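# Put three desk items onto matching low shelves

## Task

Take each of the three objects on the desk and set it on top of whichever low shelf already holds objects of the same kind. The robot must not topple or be left tilted, or the task fails. An object counts as placed only if it stays there on its own once the robot lets go.

## Robot and tools

Robot: a Rainbow Robotics RB-Y1. It has a two-wheel differential base with two rear casters (0.66 m long, 0.58 m wide, front edge 0.10 m ahead of the wheel axle), a folding torso (leg with ankle, knee, hip), a head with head_camera, and left and right 7-joint arms, each with a parallel gripper and a wrist camera (left_wrist_camera, right_wrist_camera). The base cannot strafe. Loose objects may occasionally get nudged by something.

Frames: the base frame sits on the floor midway between the drive wheels, x forward, y left, z up. State reports chest, left_hand and right_hand in this frame. A hand point is the middle between its finger pads; fingers point along the hand's -z and close along its x. Reported hand positions get less accurate at long reach. Odometry is the base frame at scene start, counted only from wheel rotation, so slip looks like travel; heading is positive to the left, -3.142 to 3.142.

execute_actions: argument actions is a list with zero or one action. An empty list just returns state and images. An action may contain:
- base: exactly one of {"translate_m": d}, a relative drive from the current spot in metres, -3 to 3, forward positive; or {"rotate_rad": d}, a relative turn in place in radians, -3.2 to 3.2, left/counter-clockwise positive. A drive or turn that would need over 8.667 s at its top speed is refused.
- joints: an object keyed by joint name; every value is an absolute target, not an offset. Radians for joints, metres for grippers. Ranges: torso_squat_rad 0 to 1.2 (lowers level chest); torso_shift_rad -0.3 to 0.6 (hips forward); torso_pitch_rad -0.2 to 1.4 (positive bows forward); torso_yaw_rad -1.5 to 1.5 (left positive). Shoulder pitch -2.356 to 2.356 (0 hanging, negative raises forward); left_shoulder_roll_rad 0 to 3.141, right_shoulder_roll_rad -3.141 to 0 (each lifts its arm sideways outward); shoulder yaw -2.094 to 2.094; elbow -2.617 to 0.01 (negative bends); forearm roll -3.141 to 3.141; wrist pitch -1.57 to 1.919 (negative tips hand forward); hand roll -2.705 to 2.705; left_gripper_m and right_gripper_m 0 to 0.1 (pad gap). Both arms use the same sign sense for yaw and roll joints. head_pan_rad -0.523 to 0.523 (left positive, relative to chest); head_tilt_rad -0.35 to 1.57 (positive looks down). Joint tolerance for done is 0.02 (grippers 0.004).
- speeds: caps for this action only, translate_m 0.05 to 0.4 m/s, rotate_rad 0.1 to 1.509 rad/s; defaults are the maxima.
- min_time_s: 0.1 to 8, a floor on each arm and head motion's duration.
Torso combined limits: squat+shift <= 1.52; squat-shift+pitch <= 1.57; shift+0.5 pitch-0.4 squat <= 0.7; shift+0.3 pitch-0.5 squat <= 0.39; breaking one leaves commanded torso joints short and off_target. cameras: list of head_camera, left_wrist_camera, right_wrist_camera or all; omitted/null means all, [] none. Unknown keys or out-of-range numbers reject the whole call with no motion. Parts left out of an action may still be driving toward earlier targets.

wait: seconds 0 to 10; no new commands, returns state and images.
zoom_image: camera plus region [x0, y0, x1, y1] in pixels of that camera's latest full image, top-left origin, at most 504x504. Image sizes: head 896x504, wrists 644x364.
finished_scene: scene = number of the current scene; ends it irreversibly and reports success.

Result lines: base_status and joint_status tell how each commanded motion ended. done = reached (for the base, wheels turned the full amount, even if slipping). off_target = settled short, possibly still pushing. limit_stop_at_<name> = an internal limit stopped it; limit_stop_at_own_body means the self-collision guard halted before touching an arm, hand, torso, head, leg or base. contact_stop = torso or arm met hard resistance; time_out = took too long; stopped_with_arm = torso halted because an arm contact-stopped. A contact_stop, time_out or stopped_with_arm on one joint halts its whole group (torso group, each arm's seven joints), and they hold where they stopped. "joint command not followed" with a cause line means an arm's targets were withheld (self or inter-arm clearance); grippers still act; the robot may retry those targets until you send passable ones. on_its_own lists uncommanded parts; "held at" is the held target. A stop in one call cancels the remaining calls of that reply. MOTOR HOT warns from 65 °C; an OVER-TEMPERATURE FAULT brakes that arm and reports limit_stop_at_motor_heat; resend targets afterwards. A torque fault freezes everything for 10 s.

Good practice: to grasp, command an opening at least 0.005 m narrower than the object; off_target on the gripper is then expected. After any stop, first relieve pressure in a separate action, arms before torso. Special case: if both hands hold one object and the torso contact-stops immediately with nothing blocking, resend every arm joint at its current joint_positions value, then repeat the torso command. The base keeps pushing when it hits furniture, and a bent leg can protrude beyond the front edge; a leg against furniture can shove the robot backward unseen in odometry. Never let the arms collide or press on each other, grippers included. Keep each arm under 3 kg and avoid heavy loads far forward, which can tip the robot. Avoid drops, slams and hard pushes; release items gently so they rest stably, then confirm with cameras before finishing.

Each tool is called after "Call:" as name(argument=value, ...) on one line, values as JSON.

## Session

Call:
execute_actions(actions=[])

Scene clock: 0.00 s.
base_odometry: x=+0.000 y=+0.000 heading=+0.000 (m, m, rad; odometry frame)
base_status: not commanded
joint_positions: torso_squat_rad=+0.350 torso_shift_rad=+0.000 torso_pitch_rad=-0.001 torso_yaw_rad=-0.001 left_shoulder_pitch_rad=-0.014 left_shoulder_roll_rad=+0.024 left_shoulder_yaw_rad=-0.016 left_elbow_rad=-0.211 left_forearm_roll_rad=+0.049 left_wrist_pitch_rad=+0.047 left_hand_roll_rad=-0.016 left_gripper_m=+0.099 right_shoulder_pitch_rad=+0.030 right_shoulder_roll_rad=-0.008 right_shoulder_yaw_rad=+0.024 right_elbow_rad=-0.257 right_forearm_roll_rad=-0.005 right_wrist_pitch_rad=-0.042 right_hand_roll_rad=-0.002 right_gripper_m=+0.100 head_pan_rad=+0.000 head_tilt_rad=+0.400
joint_status: not commanded
chest: x=-0.2285 y=+0.0010 z=+1.2474 quat_wxyz=(+1.000, -0.001, +0.000, +0.000) (m; base frame)
left_hand: x=-0.1260 y=+0.2358 z=+0.5683 quat_wxyz=(+0.996, +0.008, -0.089, +0.005) (m; base frame)
right_hand: x=-0.1154 y=-0.2243 z=+0.5727 quat_wxyz=(+0.991, -0.003, -0.135, +0.004) (m; base frame)
pictures: head_camera, left_wrist_camera, right_wrist_camera
Images, in order (width x height): head_camera 896x504, left_wrist_camera 644x364, right_wrist_camera 644x364.

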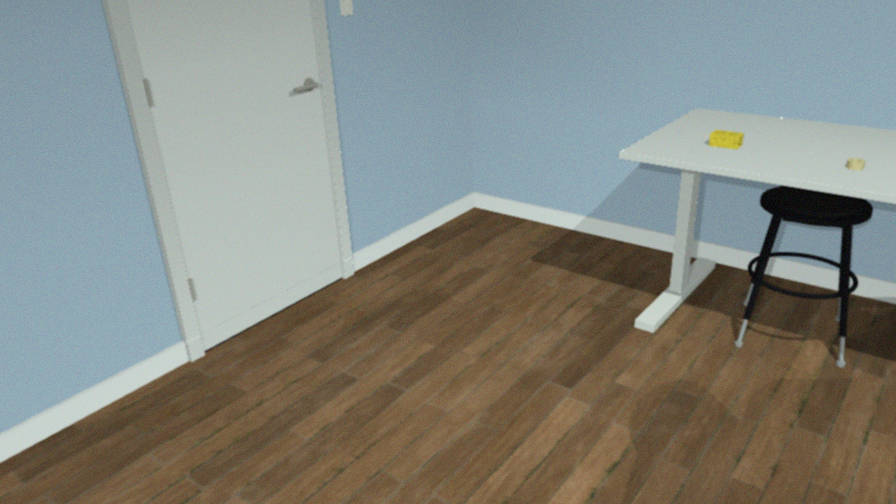

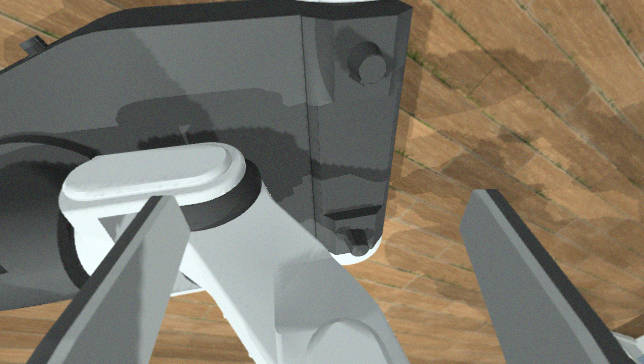

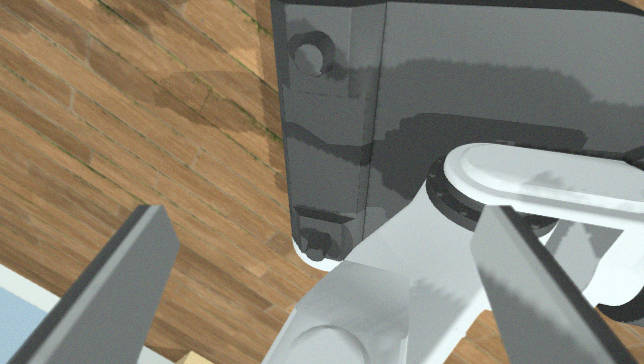

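Survey the room.

Call:
execute_actions(actions=[{"base":{"rotate_rad":-0.9},"joints":{"head_tilt_rad":0.3}}], cameras=["head_camera"])

Call:
execute_actions(actions=[{"base":{"rotate_rad":-1.1}}], cameras=["head_camera"])

Call:
execute_actions(actions=[{"base":{"rotate_rad":-1.1}}], cameras=["head_camera"])

Call:
execute_actions(actions=[{"base":{"rotate_rad":-1.1}}], cameras=["head_camera"])

Call:
execute_actions(actions=[{"base":{"rotate_rad":-1.1}}], cameras=["head_camera"])

Scene clock: 13.20 s.
base_odometry: x=+0.000 y=+0.000 heading=-0.900 (m, m, rad; odometry frame)
base_status: done
joint_positions: torso_squat_rad=+0.350 torso_shift_rad=+0.000 torso_pitch_rad=-0.001 torso_yaw_rad=-0.001 left_shoulder_pitch_rad=-0.014 left_shoulder_roll_rad=+0.024 left_shoulder_yaw_rad=-0.016 left_elbow_rad=-0.211 left_forearm_roll_rad=+0.049 left_wrist_pitch_rad=+0.047 left_hand_roll_rad=-0.016 left_gripper_m=+0.099 right_shoulder_pitch_rad=+0.030 right_shoulder_roll_rad=-0.008 right_shoulder_yaw_rad=+0.024 right_elbow_rad=-0.257 right_forearm_roll_rad=-0.005 right_wrist_pitch_rad=-0.042 right_hand_roll_rad=-0.002 right_gripper_m=+0.100 head_pan_rad=+0.000 head_tilt_rad=+0.300
joint_status: all done
chest: x=-0.2285 y=+0.0010 z=+1.2474 quat_wxyz=(+1.000, -0.001, +0.000, +0.000) (m; base frame)
left_hand: x=-0.1260 y=+0.2358 z=+0.5683 quat_wxyz=(+0.996, +0.008, -0.089, +0.005) (m; base frame)
right_hand: x=-0.1154 y=-0.2243 z=+0.5727 quat_wxyz=(+0.991, -0.003, -0.135, +0.004) (m; base frame)
pictures: head_camera
Images, in order (width x height): head_camera 896x504.

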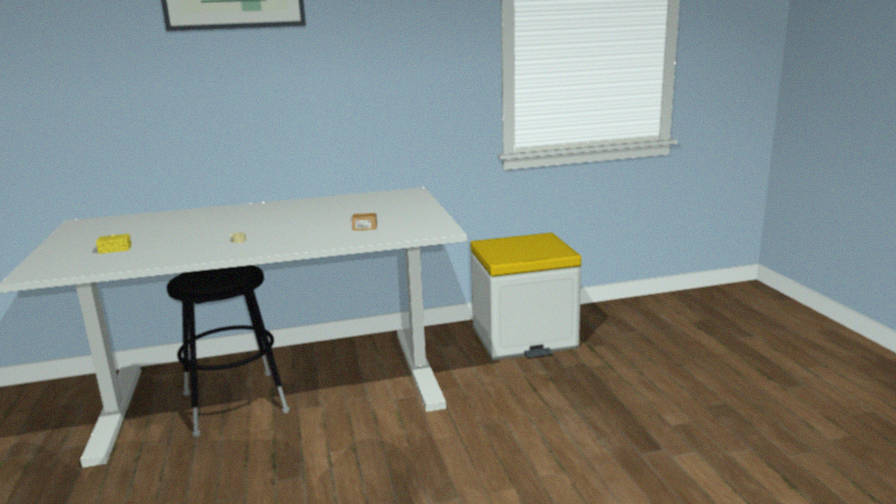

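Scene clock: 16.63 s.
base_odometry: x=+0.000 y=+0.000 heading=-1.999 (m, m, rad; odometry frame)
base_status: done
joint_positions: torso_squat_rad=+0.350 torso_shift_rad=+0.000 torso_pitch_rad=-0.001 torso_yaw_rad=-0.001 left_shoulder_pitch_rad=-0.014 left_shoulder_roll_rad=+0.024 left_shoulder_yaw_rad=-0.016 left_elbow_rad=-0.211 left_forearm_roll_rad=+0.049 left_wrist_pitch_rad=+0.047 left_hand_roll_rad=-0.016 left_gripper_m=+0.099 right_shoulder_pitch_rad=+0.030 right_shoulder_roll_rad=-0.008 right_shoulder_yaw_rad=+0.024 right_elbow_rad=-0.257 right_forearm_roll_rad=-0.005 right_wrist_pitch_rad=-0.042 right_hand_roll_rad=-0.002 right_gripper_m=+0.100 head_pan_rad=+0.000 head_tilt_rad=+0.300
joint_status: not commanded
chest: x=-0.2286 y=+0.0010 z=+1.2474 quat_wxyz=(+1.000, -0.001, +0.000, +0.000) (m; base frame)
left_hand: x=-0.1260 y=+0.2358 z=+0.5683 quat_wxyz=(+0.996, +0.008, -0.089, +0.005) (m; base frame)
right_hand: x=-0.1154 y=-0.2243 z=+0.5727 quat_wxyz=(+0.991, -0.003, -0.135, +0.004) (m; base frame)
pictures: head_camera
Images, in order (width x height): head_camera 896x504.

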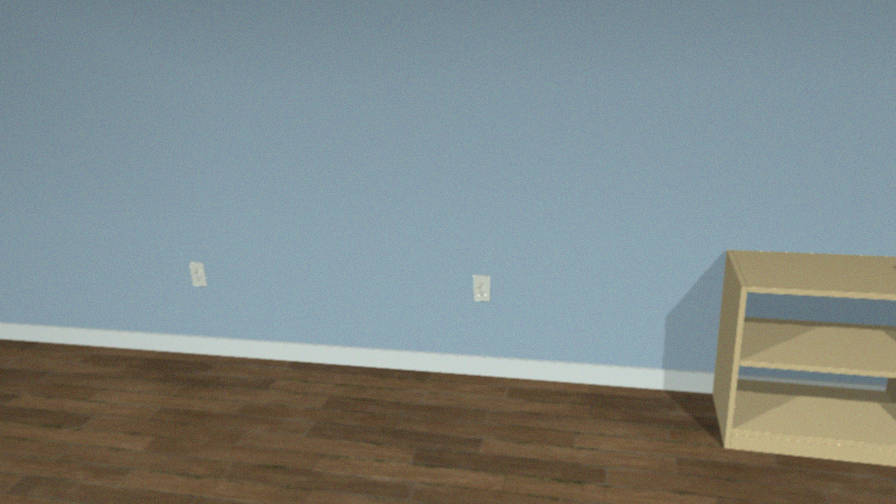

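Scene clock: 20.07 s.
base_odometry: x=+0.000 y=+0.000 heading=-3.099 (m, m, rad; odometry frame)
base_status: done
joint_positions: torso_squat_rad=+0.350 torso_shift_rad=+0.000 torso_pitch_rad=-0.001 torso_yaw_rad=-0.001 left_shoulder_pitch_rad=-0.014 left_shoulder_roll_rad=+0.024 left_shoulder_yaw_rad=-0.016 left_elbow_rad=-0.211 left_forearm_roll_rad=+0.049 left_wrist_pitch_rad=+0.047 left_hand_roll_rad=-0.016 left_gripper_m=+0.099 right_shoulder_pitch_rad=+0.030 right_shoulder_roll_rad=-0.008 right_shoulder_yaw_rad=+0.024 right_elbow_rad=-0.257 right_forearm_roll_rad=-0.005 right_wrist_pitch_rad=-0.042 right_hand_roll_rad=-0.002 right_gripper_m=+0.100 head_pan_rad=+0.000 head_tilt_rad=+0.300
joint_status: not commanded
chest: x=-0.2286 y=+0.0010 z=+1.2474 quat_wxyz=(+1.000, -0.001, +0.000, +0.000) (m; base frame)
left_hand: x=-0.1260 y=+0.2358 z=+0.5683 quat_wxyz=(+0.996, +0.008, -0.089, +0.005) (m; base frame)
right_hand: x=-0.1154 y=-0.2243 z=+0.5727 quat_wxyz=(+0.991, -0.003, -0.135, +0.004) (m; base frame)
pictures: head_camera
Images, in order (width x height): head_camera 896x504.

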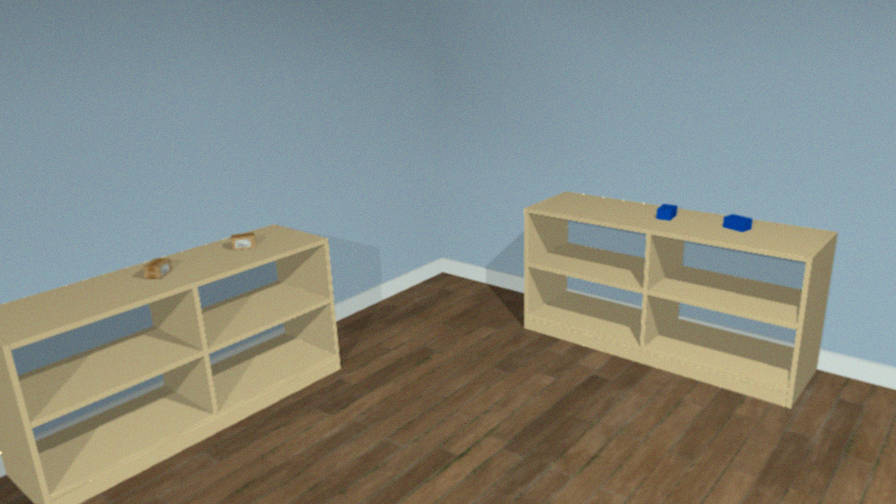

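Scene clock: 23.50 s.
base_odometry: x=+0.000 y=+0.000 heading=+2.085 (m, m, rad; odometry frame)
base_status: done
joint_positions: torso_squat_rad=+0.350 torso_shift_rad=+0.000 torso_pitch_rad=-0.001 torso_yaw_rad=-0.001 left_shoulder_pitch_rad=-0.014 left_shoulder_roll_rad=+0.024 left_shoulder_yaw_rad=-0.016 left_elbow_rad=-0.211 left_forearm_roll_rad=+0.049 left_wrist_pitch_rad=+0.047 left_hand_roll_rad=-0.016 left_gripper_m=+0.099 right_shoulder_pitch_rad=+0.030 right_shoulder_roll_rad=-0.008 right_shoulder_yaw_rad=+0.024 right_elbow_rad=-0.257 right_forearm_roll_rad=-0.005 right_wrist_pitch_rad=-0.042 right_hand_roll_rad=-0.002 right_gripper_m=+0.100 head_pan_rad=+0.000 head_tilt_rad=+0.300
joint_status: not commanded
chest: x=-0.2286 y=+0.0010 z=+1.2474 quat_wxyz=(+1.000, -0.001, +0.000, +0.000) (m; base frame)
left_hand: x=-0.1260 y=+0.2358 z=+0.5683 quat_wxyz=(+0.996, +0.008, -0.089, +0.005) (m; base frame)
right_hand: x=-0.1154 y=-0.2243 z=+0.5727 quat_wxyz=(+0.991, -0.003, -0.135, +0.004) (m; base frame)
pictures: head_camera
Images, in order (width x height): head_camera 896x504.

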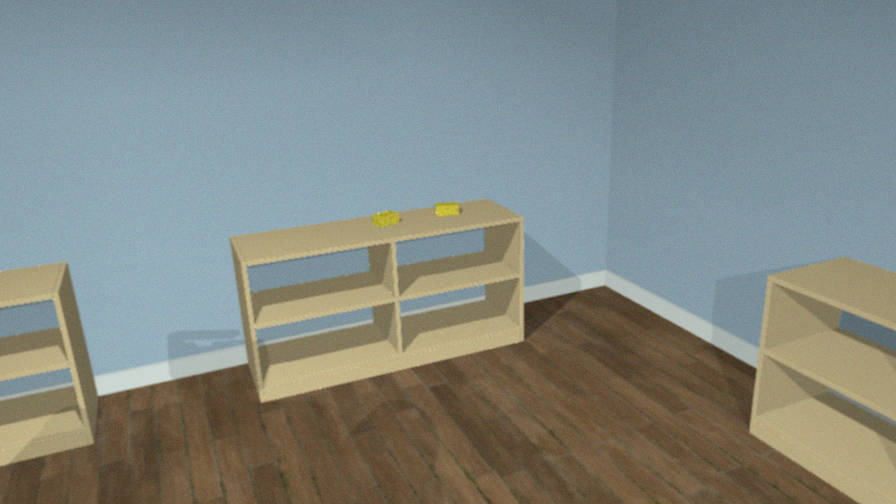

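Scene clock: 26.93 s.
base_odometry: x=+0.000 y=+0.000 heading=+0.986 (m, m, rad; odometry frame)
base_status: done
joint_positions: torso_squat_rad=+0.350 torso_shift_rad=+0.000 torso_pitch_rad=-0.001 torso_yaw_rad=-0.001 left_shoulder_pitch_rad=-0.014 left_shoulder_roll_rad=+0.024 left_shoulder_yaw_rad=-0.016 left_elbow_rad=-0.211 left_forearm_roll_rad=+0.049 left_wrist_pitch_rad=+0.047 left_hand_roll_rad=-0.016 left_gripper_m=+0.099 right_shoulder_pitch_rad=+0.030 right_shoulder_roll_rad=-0.008 right_shoulder_yaw_rad=+0.024 right_elbow_rad=-0.257 right_forearm_roll_rad=-0.005 right_wrist_pitch_rad=-0.042 right_hand_roll_rad=-0.002 right_gripper_m=+0.100 head_pan_rad=+0.000 head_tilt_rad=+0.300
joint_status: not commanded
chest: x=-0.2286 y=+0.0010 z=+1.2474 quat_wxyz=(+1.000, -0.001, +0.000, +0.000) (m; base frame)
left_hand: x=-0.1260 y=+0.2358 z=+0.5683 quat_wxyz=(+0.996, +0.008, -0.089, +0.005) (m; base frame)
right_hand: x=-0.1154 y=-0.2243 z=+0.5727 quat_wxyz=(+0.991, -0.003, -0.135, +0.004) (m; base frame)
pictures: head_camera
Images, in order (width x height): head_camera 896x504.

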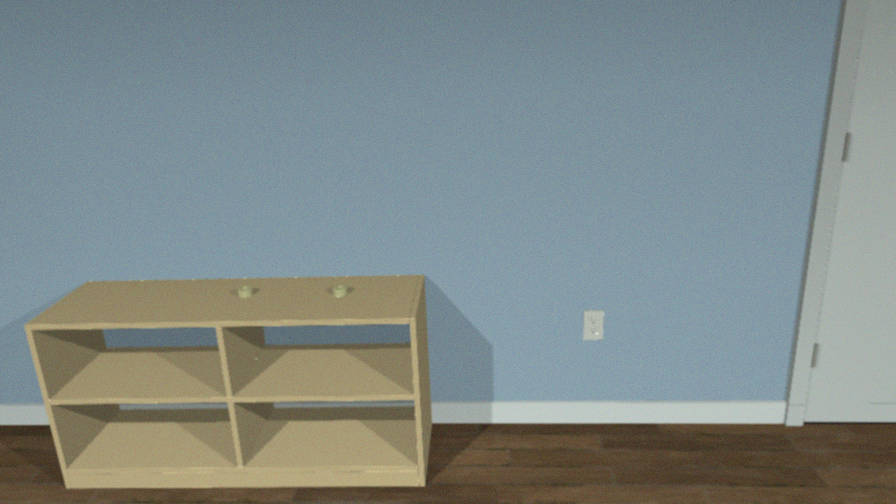

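Call:
execute_actions(actions=[{"base":{"rotate_rad":-1.6}}], cameras=["head_camera"])

Scene clock: 33.50 s.
base_odometry: x=+0.000 y=+0.000 heading=-0.614 (m, m, rad; odometry frame)
base_status: done
joint_positions: torso_squat_rad=+0.350 torso_shift_rad=+0.000 torso_pitch_rad=-0.001 torso_yaw_rad=-0.001 left_shoulder_pitch_rad=-0.014 left_shoulder_roll_rad=+0.024 left_shoulder_yaw_rad=-0.016 left_elbow_rad=-0.211 left_forearm_roll_rad=+0.049 left_wrist_pitch_rad=+0.047 left_hand_roll_rad=-0.016 left_gripper_m=+0.099 right_shoulder_pitch_rad=+0.030 right_shoulder_roll_rad=-0.008 right_shoulder_yaw_rad=+0.024 right_elbow_rad=-0.257 right_forearm_roll_rad=-0.005 right_wrist_pitch_rad=-0.042 right_hand_roll_rad=-0.002 right_gripper_m=+0.100 head_pan_rad=+0.000 head_tilt_rad=+0.300
joint_status: not commanded
chest: x=-0.2286 y=+0.0010 z=+1.2474 quat_wxyz=(+1.000, -0.001, +0.000, +0.000) (m; base frame)
left_hand: x=-0.1260 y=+0.2358 z=+0.5683 quat_wxyz=(+0.996, +0.008, -0.089, +0.005) (m; base frame)
right_hand: x=-0.1154 y=-0.2243 z=+0.5727 quat_wxyz=(+0.991, -0.003, -0.135, +0.004) (m; base frame)
pictures: head_camera
Images, in order (width x height): head_camera 896x504.

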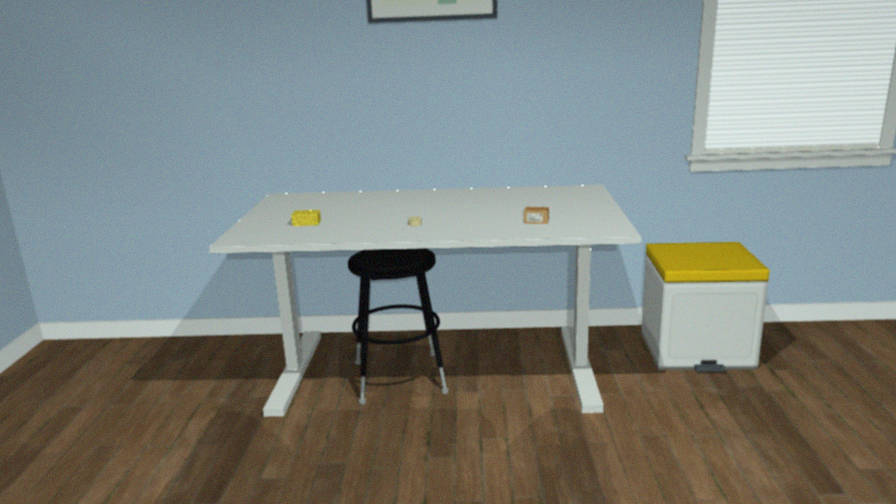

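Call:
execute_actions(actions=[{"base":{"translate_m":1.6},"joints":{"head_tilt_rad":0.7}}], cameras=["head_camera"])

Scene clock: 44.07 s.
base_odometry: x=+1.307 y=-0.922 heading=-0.614 (m, m, rad; odometry frame)
base_status: done
joint_positions: torso_squat_rad=+0.350 torso_shift_rad=+0.000 torso_pitch_rad=-0.001 torso_yaw_rad=-0.001 left_shoulder_pitch_rad=-0.014 left_shoulder_roll_rad=+0.024 left_shoulder_yaw_rad=-0.016 left_elbow_rad=-0.211 left_forearm_roll_rad=+0.049 left_wrist_pitch_rad=+0.047 left_hand_roll_rad=-0.016 left_gripper_m=+0.099 right_shoulder_pitch_rad=+0.030 right_shoulder_roll_rad=-0.008 right_shoulder_yaw_rad=+0.024 right_elbow_rad=-0.257 right_forearm_roll_rad=-0.005 right_wrist_pitch_rad=-0.042 right_hand_roll_rad=-0.002 right_gripper_m=+0.100 head_pan_rad=+0.000 head_tilt_rad=+0.700
joint_status: all done
chest: x=-0.2285 y=+0.0010 z=+1.2474 quat_wxyz=(+1.000, -0.001, +0.000, +0.000) (m; base frame)
left_hand: x=-0.1260 y=+0.2358 z=+0.5683 quat_wxyz=(+0.996, +0.008, -0.089, +0.005) (m; base frame)
right_hand: x=-0.1154 y=-0.2243 z=+0.5727 quat_wxyz=(+0.991, -0.003, -0.135, +0.004) (m; base frame)
pictures: head_camera
Images, in order (width x height): head_camera 896x504.

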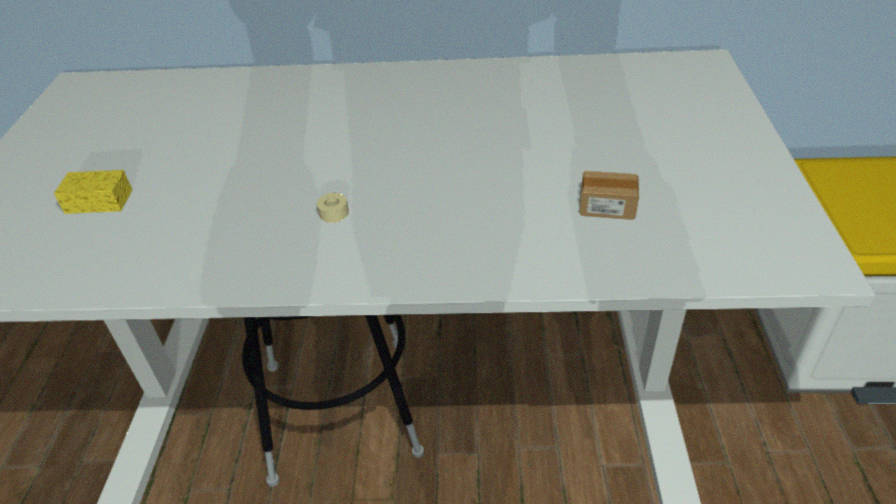

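Call:
execute_actions(actions=[{"joints":{"right_shoulder_pitch_rad":-1.0,"right_elbow_rad":-0.7,"right_wrist_pitch_rad":1.7,"right_shoulder_roll_rad":-0.1}}], cameras=["head_camera"])

Scene clock: 51.50 s.
base_odometry: x=+1.307 y=-0.922 heading=-0.614 (m, m, rad; odometry frame)
base_status: not commanded
joint_positions: torso_squat_rad=+0.350 torso_shift_rad=+0.000 torso_pitch_rad=-0.001 torso_yaw_rad=-0.001 left_shoulder_pitch_rad=-0.014 left_shoulder_roll_rad=+0.024 left_shoulder_yaw_rad=-0.016 left_elbow_rad=-0.211 left_forearm_roll_rad=+0.049 left_wrist_pitch_rad=+0.047 left_hand_roll_rad=-0.016 left_gripper_m=+0.099 right_shoulder_pitch_rad=-1.001 right_shoulder_roll_rad=-0.100 right_shoulder_yaw_rad=+0.024 right_elbow_rad=-0.700 right_forearm_roll_rad=-0.005 right_wrist_pitch_rad=+1.700 right_hand_roll_rad=-0.002 right_gripper_m=+0.100 head_pan_rad=+0.000 head_tilt_rad=+0.700
joint_status: all done
chest: x=-0.2286 y=+0.0010 z=+1.2474 quat_wxyz=(+1.000, -0.001, +0.000, +0.000) (m; base frame)
left_hand: x=-0.1260 y=+0.2358 z=+0.5683 quat_wxyz=(+0.996, +0.008, -0.089, +0.005) (m; base frame)
right_hand: x=+0.2625 y=-0.1929 z=+0.9559 quat_wxyz=(+0.987, -0.115, +0.017, +0.109) (m; base frame)
pictures: head_camera
Images, in order (width x height): head_camera 896x504.

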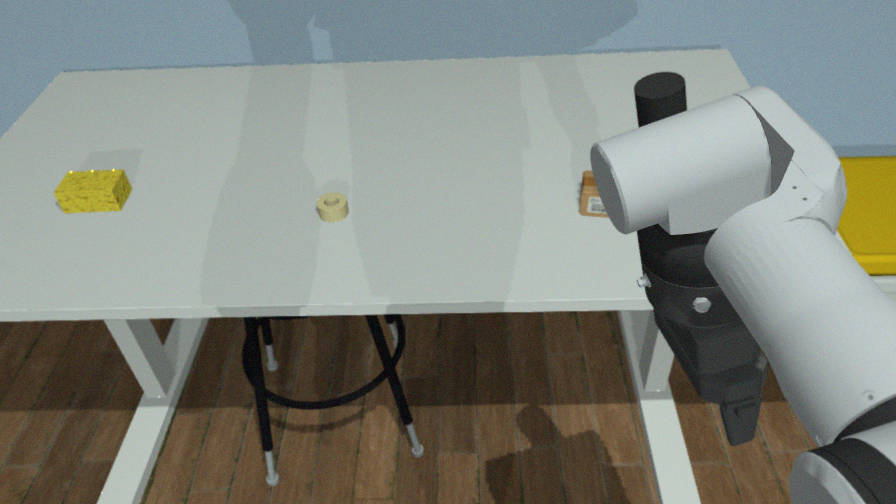

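Call:
execute_actions(actions=[{"base":{"translate_m":0.45},"joints":{"head_tilt_rad":1.0,"right_shoulder_roll_rad":-0.25}}], cameras=["head_camera","right_wrist_camera"])

Scene clock: 58.47 s.
base_odometry: x=+1.675 y=-1.182 heading=-0.615 (m, m, rad; odometry frame)
base_status: done
joint_positions: torso_squat_rad=+0.350 torso_shift_rad=+0.000 torso_pitch_rad=-0.001 torso_yaw_rad=-0.001 left_shoulder_pitch_rad=-0.014 left_shoulder_roll_rad=+0.024 left_shoulder_yaw_rad=-0.016 left_elbow_rad=-0.211 left_forearm_roll_rad=+0.049 left_wrist_pitch_rad=+0.047 left_hand_roll_rad=-0.016 left_gripper_m=+0.099 right_shoulder_pitch_rad=-1.000 right_shoulder_roll_rad=-0.250 right_shoulder_yaw_rad=+0.024 right_elbow_rad=-0.700 right_forearm_roll_rad=-0.005 right_wrist_pitch_rad=+1.700 right_hand_roll_rad=-0.002 right_gripper_m=+0.100 head_pan_rad=+0.000 head_tilt_rad=+1.000
joint_status: all done
chest: x=-0.2286 y=+0.0009 z=+1.2474 quat_wxyz=(+1.000, -0.001, +0.000, +0.000) (m; base frame)
left_hand: x=-0.1260 y=+0.2358 z=+0.5683 quat_wxyz=(+0.996, +0.008, -0.089, +0.005) (m; base frame)
right_hand: x=+0.2759 y=-0.2816 z=+0.9789 quat_wxyz=(+0.987, -0.155, +0.007, +0.046) (m; base frame)
pictures: head_camera, right_wrist_camera
Images, in order (width x height): head_camera 896x504, right_wrist_camera 644x364.

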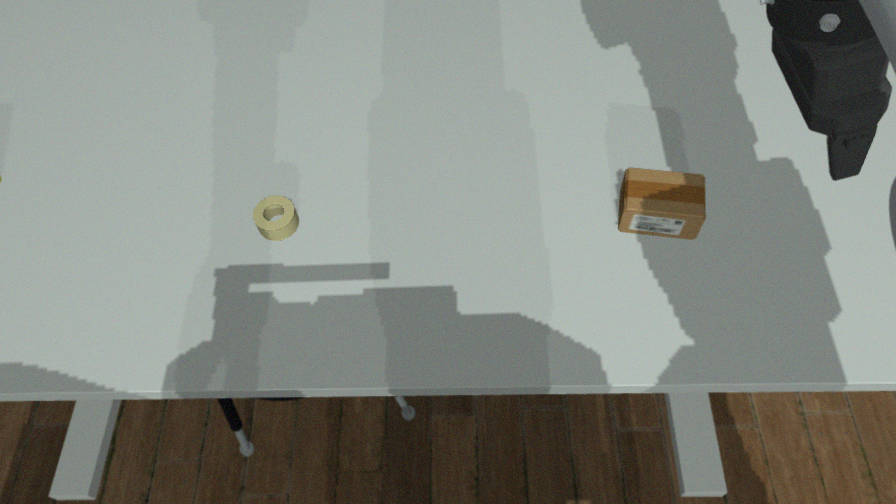

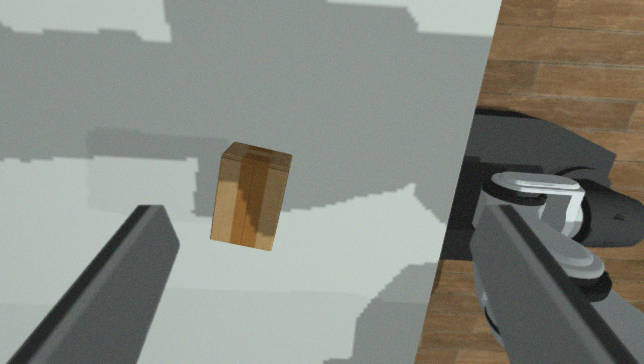

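Call:
execute_actions(actions=[{"joints":{"torso_squat_rad":0.6}}], cameras=["right_wrist_camera"])

Scene clock: 63.90 s.
base_odometry: x=+1.675 y=-1.182 heading=-0.615 (m, m, rad; odometry frame)
base_status: not commanded
joint_positions: torso_squat_rad=+0.600 torso_shift_rad=-0.001 torso_pitch_rad=-0.001 torso_yaw_rad=-0.001 left_shoulder_pitch_rad=-0.014 left_shoulder_roll_rad=+0.024 left_shoulder_yaw_rad=-0.016 left_elbow_rad=-0.211 left_forearm_roll_rad=+0.049 left_wrist_pitch_rad=+0.047 left_hand_roll_rad=-0.016 left_gripper_m=+0.099 right_shoulder_pitch_rad=-1.000 right_shoulder_roll_rad=-0.250 right_shoulder_yaw_rad=+0.024 right_elbow_rad=-0.700 right_forearm_roll_rad=-0.005 right_wrist_pitch_rad=+1.700 right_hand_roll_rad=-0.002 right_gripper_m=+0.100 head_pan_rad=+0.000 head_tilt_rad=+1.000
joint_status: all done
chest: x=-0.2286 y=+0.0009 z=+1.1677 quat_wxyz=(+1.000, -0.001, +0.000, +0.000) (m; base frame)
left_hand: x=-0.1260 y=+0.2358 z=+0.4886 quat_wxyz=(+0.996, +0.008, -0.089, +0.005) (m; base frame)
right_hand: x=+0.2759 y=-0.2817 z=+0.8992 quat_wxyz=(+0.987, -0.155, +0.007, +0.046) (m; base frame)
pictures: right_wrist_camera
Images, in order (width x height): right_wrist_camera 644x364.

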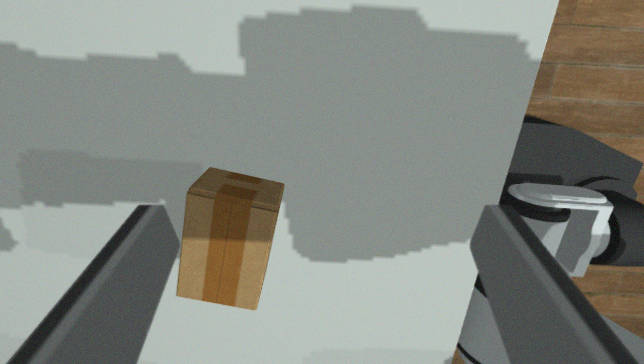

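Call:
execute_actions(actions=[{"base":{"translate_m":0.04},"joints":{"torso_squat_rad":0.8}}], cameras=["right_wrist_camera"])

Scene clock: 66.73 s.
base_odometry: x=+1.708 y=-1.205 heading=-0.615 (m, m, rad; odometry frame)
base_status: done
joint_positions: torso_squat_rad=+0.800 torso_shift_rad=-0.001 torso_pitch_rad=-0.001 torso_yaw_rad=-0.001 left_shoulder_pitch_rad=-0.014 left_shoulder_roll_rad=+0.024 left_shoulder_yaw_rad=-0.016 left_elbow_rad=-0.211 left_forearm_roll_rad=+0.049 left_wrist_pitch_rad=+0.047 left_hand_roll_rad=-0.016 left_gripper_m=+0.099 right_shoulder_pitch_rad=-1.000 right_shoulder_roll_rad=-0.250 right_shoulder_yaw_rad=+0.024 right_elbow_rad=-0.700 right_forearm_roll_rad=-0.005 right_wrist_pitch_rad=+1.700 right_hand_roll_rad=-0.002 right_gripper_m=+0.100 head_pan_rad=+0.000 head_tilt_rad=+1.000
joint_status: all done
chest: x=-0.2286 y=+0.0008 z=+1.0776 quat_wxyz=(+1.000, -0.001, +0.000, +0.000) (m; base frame)
left_hand: x=-0.1259 y=+0.2357 z=+0.3985 quat_wxyz=(+0.996, +0.008, -0.089, +0.005) (m; base frame)
right_hand: x=+0.2760 y=-0.2817 z=+0.8092 quat_wxyz=(+0.987, -0.155, +0.007, +0.046) (m; base frame)
pictures: right_wrist_camera
Images, in order (width x height): right_wrist_camera 644x364.

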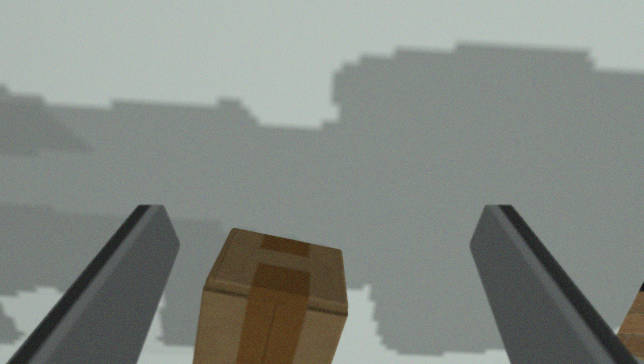

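Call:
execute_actions(actions=[{"base":{"translate_m":0.015},"joints":{"torso_squat_rad":0.92}}], cameras=["right_wrist_camera","head_camera"])

Scene clock: 69.47 s.
base_odometry: x=+1.720 y=-1.214 heading=-0.615 (m, m, rad; odometry frame)
base_status: done
joint_positions: torso_squat_rad=+0.920 torso_shift_rad=-0.001 torso_pitch_rad=-0.003 torso_yaw_rad=-0.001 left_shoulder_pitch_rad=-0.014 left_shoulder_roll_rad=+0.024 left_shoulder_yaw_rad=-0.016 left_elbow_rad=-0.211 left_forearm_roll_rad=+0.049 left_wrist_pitch_rad=+0.047 left_hand_roll_rad=-0.016 left_gripper_m=+0.099 right_shoulder_pitch_rad=-1.006 right_shoulder_roll_rad=-0.252 right_shoulder_yaw_rad=+0.024 right_elbow_rad=-0.703 right_forearm_roll_rad=-0.005 right_wrist_pitch_rad=+1.700 right_hand_roll_rad=-0.002 right_gripper_m=+0.099 head_pan_rad=+0.000 head_tilt_rad=+1.000
joint_status: all done
chest: x=-0.2294 y=+0.0011 z=+1.0139 quat_wxyz=(+1.000, -0.001, -0.001, +0.000) (m; base frame)
left_hand: x=-0.1254 y=+0.2355 z=+0.3348 quat_wxyz=(+0.996, +0.007, -0.090, +0.005) (m; base frame)
right_hand: x=+0.2784 y=-0.2816 z=+0.7505 quat_wxyz=(+0.987, -0.157, +0.002, +0.046) (m; base frame)
pictures: head_camera, right_wrist_camera
Images, in order (width x height): head_camera 896x504, right_wrist_camera 644x364.

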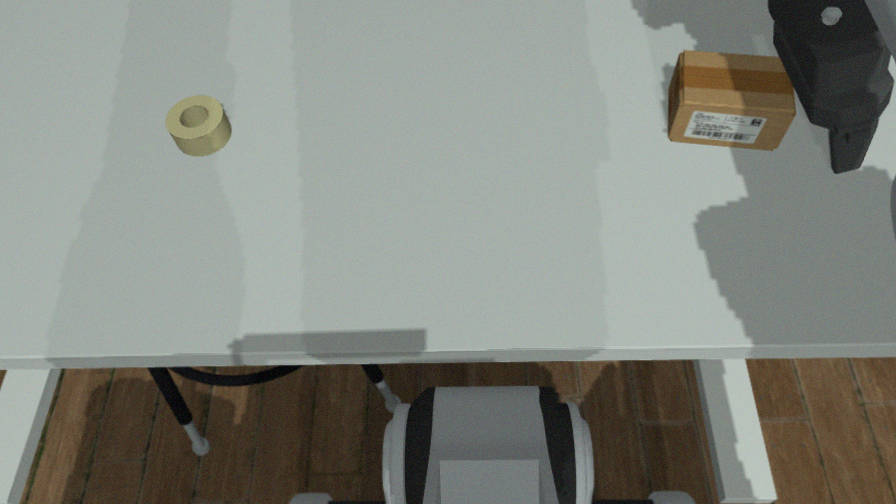

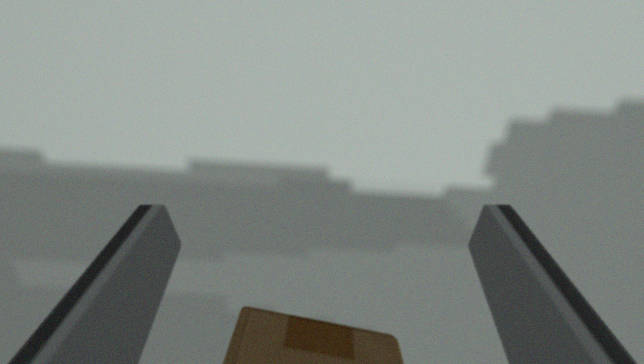

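Call:
execute_actions(actions=[{"joints":{"torso_squat_rad":0.8}}], cameras=[])

Call:
execute_actions(actions=[{"joints":{"right_shoulder_roll_rad":-0.16}}], cameras=[])

Call:
execute_actions(actions=[{"joints":{"torso_squat_rad":0.92}}], cameras=["right_wrist_camera","head_camera"])

Scene clock: 73.70 s.
base_odometry: x=+1.720 y=-1.214 heading=-0.615 (m, m, rad; odometry frame)
base_status: not commanded
joint_positions: torso_squat_rad=+0.800 torso_shift_rad=+0.000 torso_pitch_rad=-0.001 torso_yaw_rad=-0.001 left_shoulder_pitch_rad=-0.014 left_shoulder_roll_rad=+0.024 left_shoulder_yaw_rad=-0.016 left_elbow_rad=-0.211 left_forearm_roll_rad=+0.049 left_wrist_pitch_rad=+0.047 left_hand_roll_rad=-0.016 left_gripper_m=+0.099 right_shoulder_pitch_rad=-1.001 right_shoulder_roll_rad=-0.250 right_shoulder_yaw_rad=+0.024 right_elbow_rad=-0.700 right_forearm_roll_rad=-0.005 right_wrist_pitch_rad=+1.700 right_hand_roll_rad=-0.002 right_gripper_m=+0.100 head_pan_rad=+0.000 head_tilt_rad=+1.000
joint_status: all done
chest: x=-0.2284 y=+0.0009 z=+1.0776 quat_wxyz=(+1.000, -0.001, +0.000, +0.000) (m; base frame)
left_hand: x=-0.1259 y=+0.2357 z=+0.3985 quat_wxyz=(+0.996, +0.008, -0.089, +0.005) (m; base frame)
right_hand: x=+0.2761 y=-0.2817 z=+0.8093 quat_wxyz=(+0.987, -0.156, +0.007, +0.046) (m; base frame)
pictures: none
No camera images: the call's "cameras" was empty. Leave "cameras" out to get every camera's image.

Scene clock: 74.33 s.
base_odometry: x=+1.720 y=-1.214 heading=-0.615 (m, m, rad; odometry frame)
base_status: not commanded
joint_positions: torso_squat_rad=+0.800 torso_shift_rad=+0.000 torso_pitch_rad=-0.001 torso_yaw_rad=-0.001 left_shoulder_pitch_rad=-0.014 left_shoulder_roll_rad=+0.024 left_shoulder_yaw_rad=-0.016 left_elbow_rad=-0.211 left_forearm_roll_rad=+0.049 left_wrist_pitch_rad=+0.047 left_hand_roll_rad=-0.016 left_gripper_m=+0.099 right_shoulder_pitch_rad=-1.001 right_shoulder_roll_rad=-0.160 right_shoulder_yaw_rad=+0.024 right_elbow_rad=-0.700 right_forearm_roll_rad=-0.005 right_wrist_pitch_rad=+1.700 right_hand_roll_rad=-0.002 right_gripper_m=+0.100 head_pan_rad=+0.000 head_tilt_rad=+1.000
joint_status: all done
chest: x=-0.2284 y=+0.0009 z=+1.0776 quat_wxyz=(+1.000, -0.001, +0.000, +0.000) (m; base frame)
left_hand: x=-0.1259 y=+0.2357 z=+0.3985 quat_wxyz=(+0.996, +0.008, -0.089, +0.005) (m; base frame)
right_hand: x=+0.2694 y=-0.2284 z=+0.7944 quat_wxyz=(+0.988, -0.131, +0.013, +0.084) (m; base frame)
pictures: none
No camera images: the call's "cameras" was empty. Leave "cameras" out to get every camera's image.

Scene clock: 75.70 s.
base_odometry: x=+1.720 y=-1.214 heading=-0.615 (m, m, rad; odometry frame)
base_status: not commanded
joint_positions: torso_squat_rad=+0.888 torso_shift_rad=-0.002 torso_pitch_rad=-0.004 torso_yaw_rad=-0.001 left_shoulder_pitch_rad=-0.014 left_shoulder_roll_rad=+0.024 left_shoulder_yaw_rad=-0.016 left_elbow_rad=-0.211 left_forearm_roll_rad=+0.049 left_wrist_pitch_rad=+0.047 left_hand_roll_rad=-0.016 left_gripper_m=+0.099 right_shoulder_pitch_rad=-1.004 right_shoulder_roll_rad=-0.161 right_shoulder_yaw_rad=+0.024 right_elbow_rad=-0.702 right_forearm_roll_rad=-0.005 right_wrist_pitch_rad=+1.700 right_hand_roll_rad=-0.002 right_gripper_m=+0.100 head_pan_rad=-0.001 head_tilt_rad=+1.000
joint_status: torso_squat_rad contact_stop (moved +0.088 of +0.120)
on_its_own: torso_squat_rad is held at +0.888, not at your +0.920, since a contact_stop
chest: x=-0.2300 y=+0.0010 z=+1.0315 quat_wxyz=(+1.000, -0.001, -0.002, +0.000) (m; base frame)
left_hand: x=-0.1252 y=+0.2356 z=+0.3526 quat_wxyz=(+0.996, +0.008, -0.091, +0.005) (m; base frame)
right_hand: x=+0.2707 y=-0.2284 z=+0.7525 quat_wxyz=(+0.988, -0.132, +0.008, +0.084) (m; base frame)
pictures: head_camera, right_wrist_camera
Images, in order (width x height): head_camera 896x504, right_wrist_camera 644x364.

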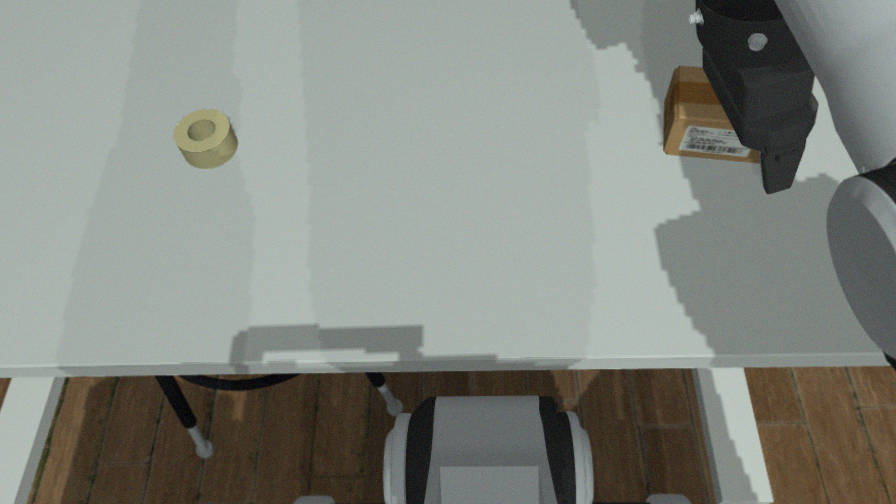

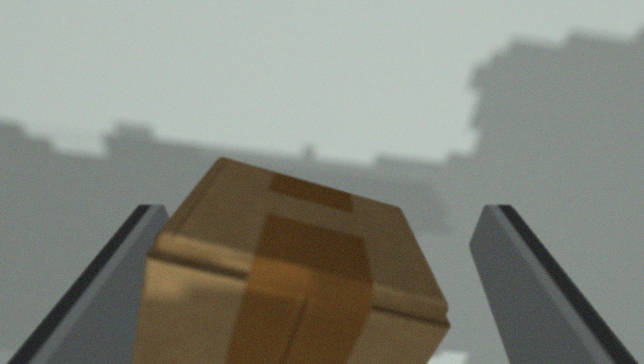

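Close and lift.

Call:
execute_actions(actions=[{"joints":{"right_gripper_m":0.02}}], cameras=[])

Call:
execute_actions(actions=[{"joints":{"torso_squat_rad":0.5}}], cameras=["right_wrist_camera","head_camera"])

Scene clock: 78.60 s.
base_odometry: x=+1.720 y=-1.214 heading=-0.615 (m, m, rad; odometry frame)
base_status: not commanded
joint_positions: torso_squat_rad=+0.888 torso_shift_rad=-0.002 torso_pitch_rad=-0.004 torso_yaw_rad=-0.001 left_shoulder_pitch_rad=-0.014 left_shoulder_roll_rad=+0.024 left_shoulder_yaw_rad=-0.016 left_elbow_rad=-0.211 left_forearm_roll_rad=+0.049 left_wrist_pitch_rad=+0.047 left_hand_roll_rad=-0.016 left_gripper_m=+0.099 right_shoulder_pitch_rad=-1.004 right_shoulder_roll_rad=-0.161 right_shoulder_yaw_rad=+0.024 right_elbow_rad=-0.702 right_forearm_roll_rad=-0.005 right_wrist_pitch_rad=+1.699 right_hand_roll_rad=-0.002 right_gripper_m=+0.062 head_pan_rad=-0.001 head_tilt_rad=+1.000
joint_status: right_gripper_m off_target (ended at +0.062, target +0.020)
on_its_own: torso_squat_rad is held at +0.888, not at your +0.920, since a contact_stop
chest: x=-0.2299 y=+0.0010 z=+1.0315 quat_wxyz=(+1.000, -0.001, -0.002, +0.000) (m; base frame)
left_hand: x=-0.1252 y=+0.2356 z=+0.3526 quat_wxyz=(+0.996, +0.008, -0.091, +0.005) (m; base frame)
right_hand: x=+0.2708 y=-0.2284 z=+0.7522 quat_wxyz=(+0.988, -0.132, +0.009, +0.084) (m; base frame)
pictures: none
No camera images: the call's "cameras" was empty. Leave "cameras" out to get every camera's image.

Scene clock: 80.67 s.
base_odometry: x=+1.720 y=-1.214 heading=-0.615 (m, m, rad; odometry frame)
base_status: not commanded
joint_positions: torso_squat_rad=+0.500 torso_shift_rad=-0.001 torso_pitch_rad=-0.003 torso_yaw_rad=-0.001 left_shoulder_pitch_rad=-0.014 left_shoulder_roll_rad=+0.024 left_shoulder_yaw_rad=-0.016 left_elbow_rad=-0.211 left_forearm_roll_rad=+0.049 left_wrist_pitch_rad=+0.047 left_hand_roll_rad=-0.016 left_gripper_m=+0.099 right_shoulder_pitch_rad=-1.000 right_shoulder_roll_rad=-0.160 right_shoulder_yaw_rad=+0.024 right_elbow_rad=-0.700 right_forearm_roll_rad=-0.005 right_wrist_pitch_rad=+1.700 right_hand_roll_rad=-0.002 right_gripper_m=+0.062 head_pan_rad=-0.001 head_tilt_rad=+1.000
joint_status: all done
chest: x=-0.2296 y=+0.0010 z=+1.2042 quat_wxyz=(+1.000, -0.001, -0.001, +0.000) (m; base frame)
left_hand: x=-0.1257 y=+0.2358 z=+0.5253 quat_wxyz=(+0.996, +0.008, -0.090, +0.005) (m; base frame)
right_hand: x=+0.2688 y=-0.2285 z=+0.9220 quat_wxyz=(+0.988, -0.131, +0.012, +0.083) (m; base frame)
pictures: head_camera, right_wrist_camera
Images, in order (width x height): head_camera 896x504, right_wrist_camera 644x364.

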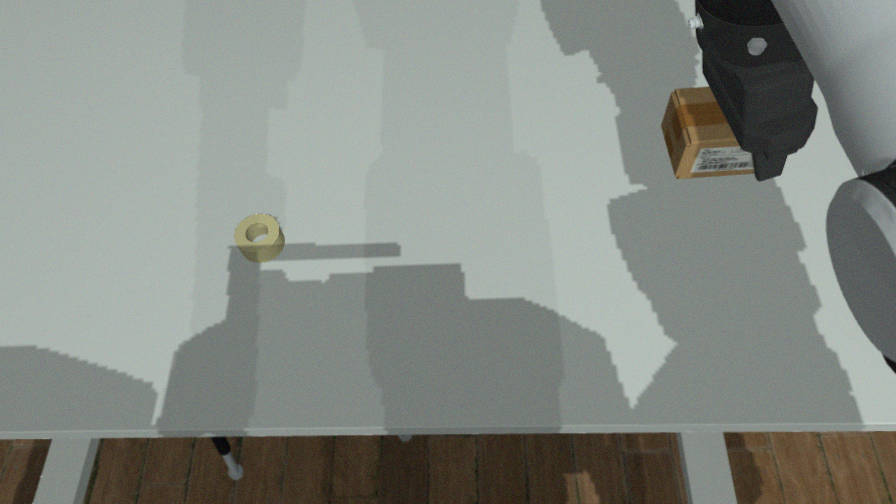

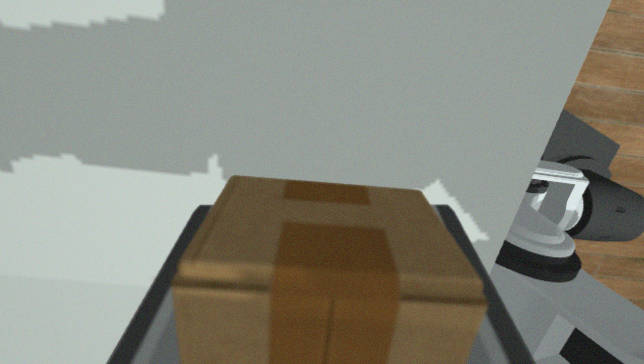

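Held. Use the left arm for the tape at the same time.

Call:
execute_actions(actions=[{"joints":{"left_shoulder_pitch_rad":-1.0,"left_elbow_rad":-0.7,"left_wrist_pitch_rad":1.7,"left_shoulder_roll_rad":0.2}}], cameras=["left_wrist_camera","head_camera"])

Scene clock: 92.83 s.
TORQUE FAULT: left_elbow_rad reached its load limit. The robot stopped for 10 seconds, dropped its targets and accepts commands again. The stop added 9.4 s to the call and to motion_time.
base_odometry: x=+1.720 y=-1.214 heading=-0.615 (m, m, rad; odometry frame)
base_status: not commanded
joint_positions: torso_squat_rad=+0.500 torso_shift_rad=-0.001 torso_pitch_rad=-0.003 torso_yaw_rad=-0.001 left_shoulder_pitch_rad=-0.327 left_shoulder_roll_rad=+0.085 left_shoulder_yaw_rad=-0.016 left_elbow_rad=-0.340 left_forearm_roll_rad=+0.049 left_wrist_pitch_rad=+0.587 left_hand_roll_rad=-0.016 left_gripper_m=+0.099 right_shoulder_pitch_rad=-1.000 right_shoulder_roll_rad=-0.160 right_shoulder_yaw_rad=+0.024 right_elbow_rad=-0.700 right_forearm_roll_rad=-0.005 right_wrist_pitch_rad=+1.700 right_hand_roll_rad=-0.002 right_gripper_m=+0.062 head_pan_rad=-0.001 head_tilt_rad=+1.000
joint_status: left_shoulder_pitch_rad torque_fault (moved -0.314 of -0.986); left_shoulder_roll_rad torque_fault (moved +0.061 of +0.176); left_elbow_rad torque_fault (moved -0.129 of -0.489); left_wrist_pitch_rad torque_fault (moved +0.540 of +1.653)
on_its_own: left_shoulder_pitch_rad is held at -0.330, not at your -1.000, since a torque_fault; left_shoulder_roll_rad is held at +0.085, not at your +0.200, since a torque_fault; left_elbow_rad is held at -0.342, not at your -0.700, since a torque_fault; left_wrist_pitch_rad is held at +0.586, not at your +1.700, since a torque_fault
chest: x=-0.2297 y=+0.0009 z=+1.2042 quat_wxyz=(+1.000, -0.001, -0.001, +0.000) (m; base frame)
left_hand: x=+0.0341 y=+0.2602 z=+0.5809 quat_wxyz=(+0.998, +0.035, -0.034, -0.039) (m; base frame)
right_hand: x=+0.2686 y=-0.2284 z=+0.9219 quat_wxyz=(+0.988, -0.131, +0.012, +0.084) (m; base frame)
pictures: head_camera, left_wrist_camera
Images, in order (width x height): head_camera 896x504, left_wrist_camera 644x364.

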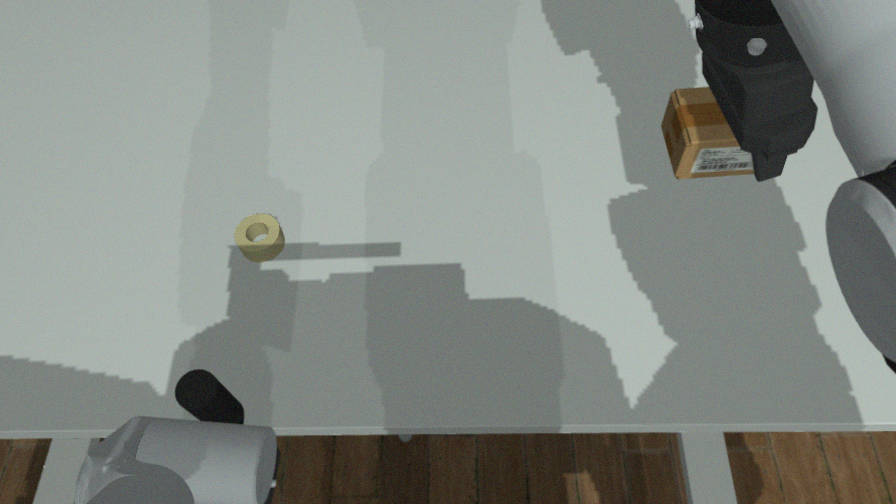

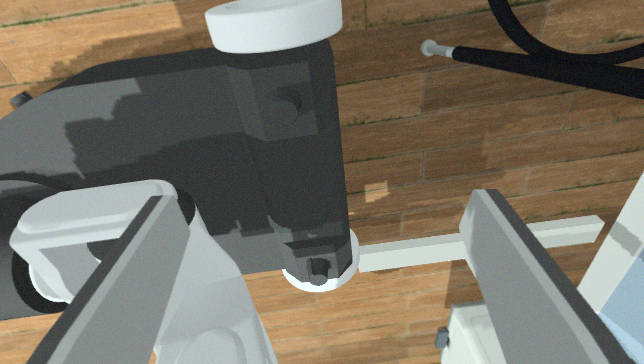

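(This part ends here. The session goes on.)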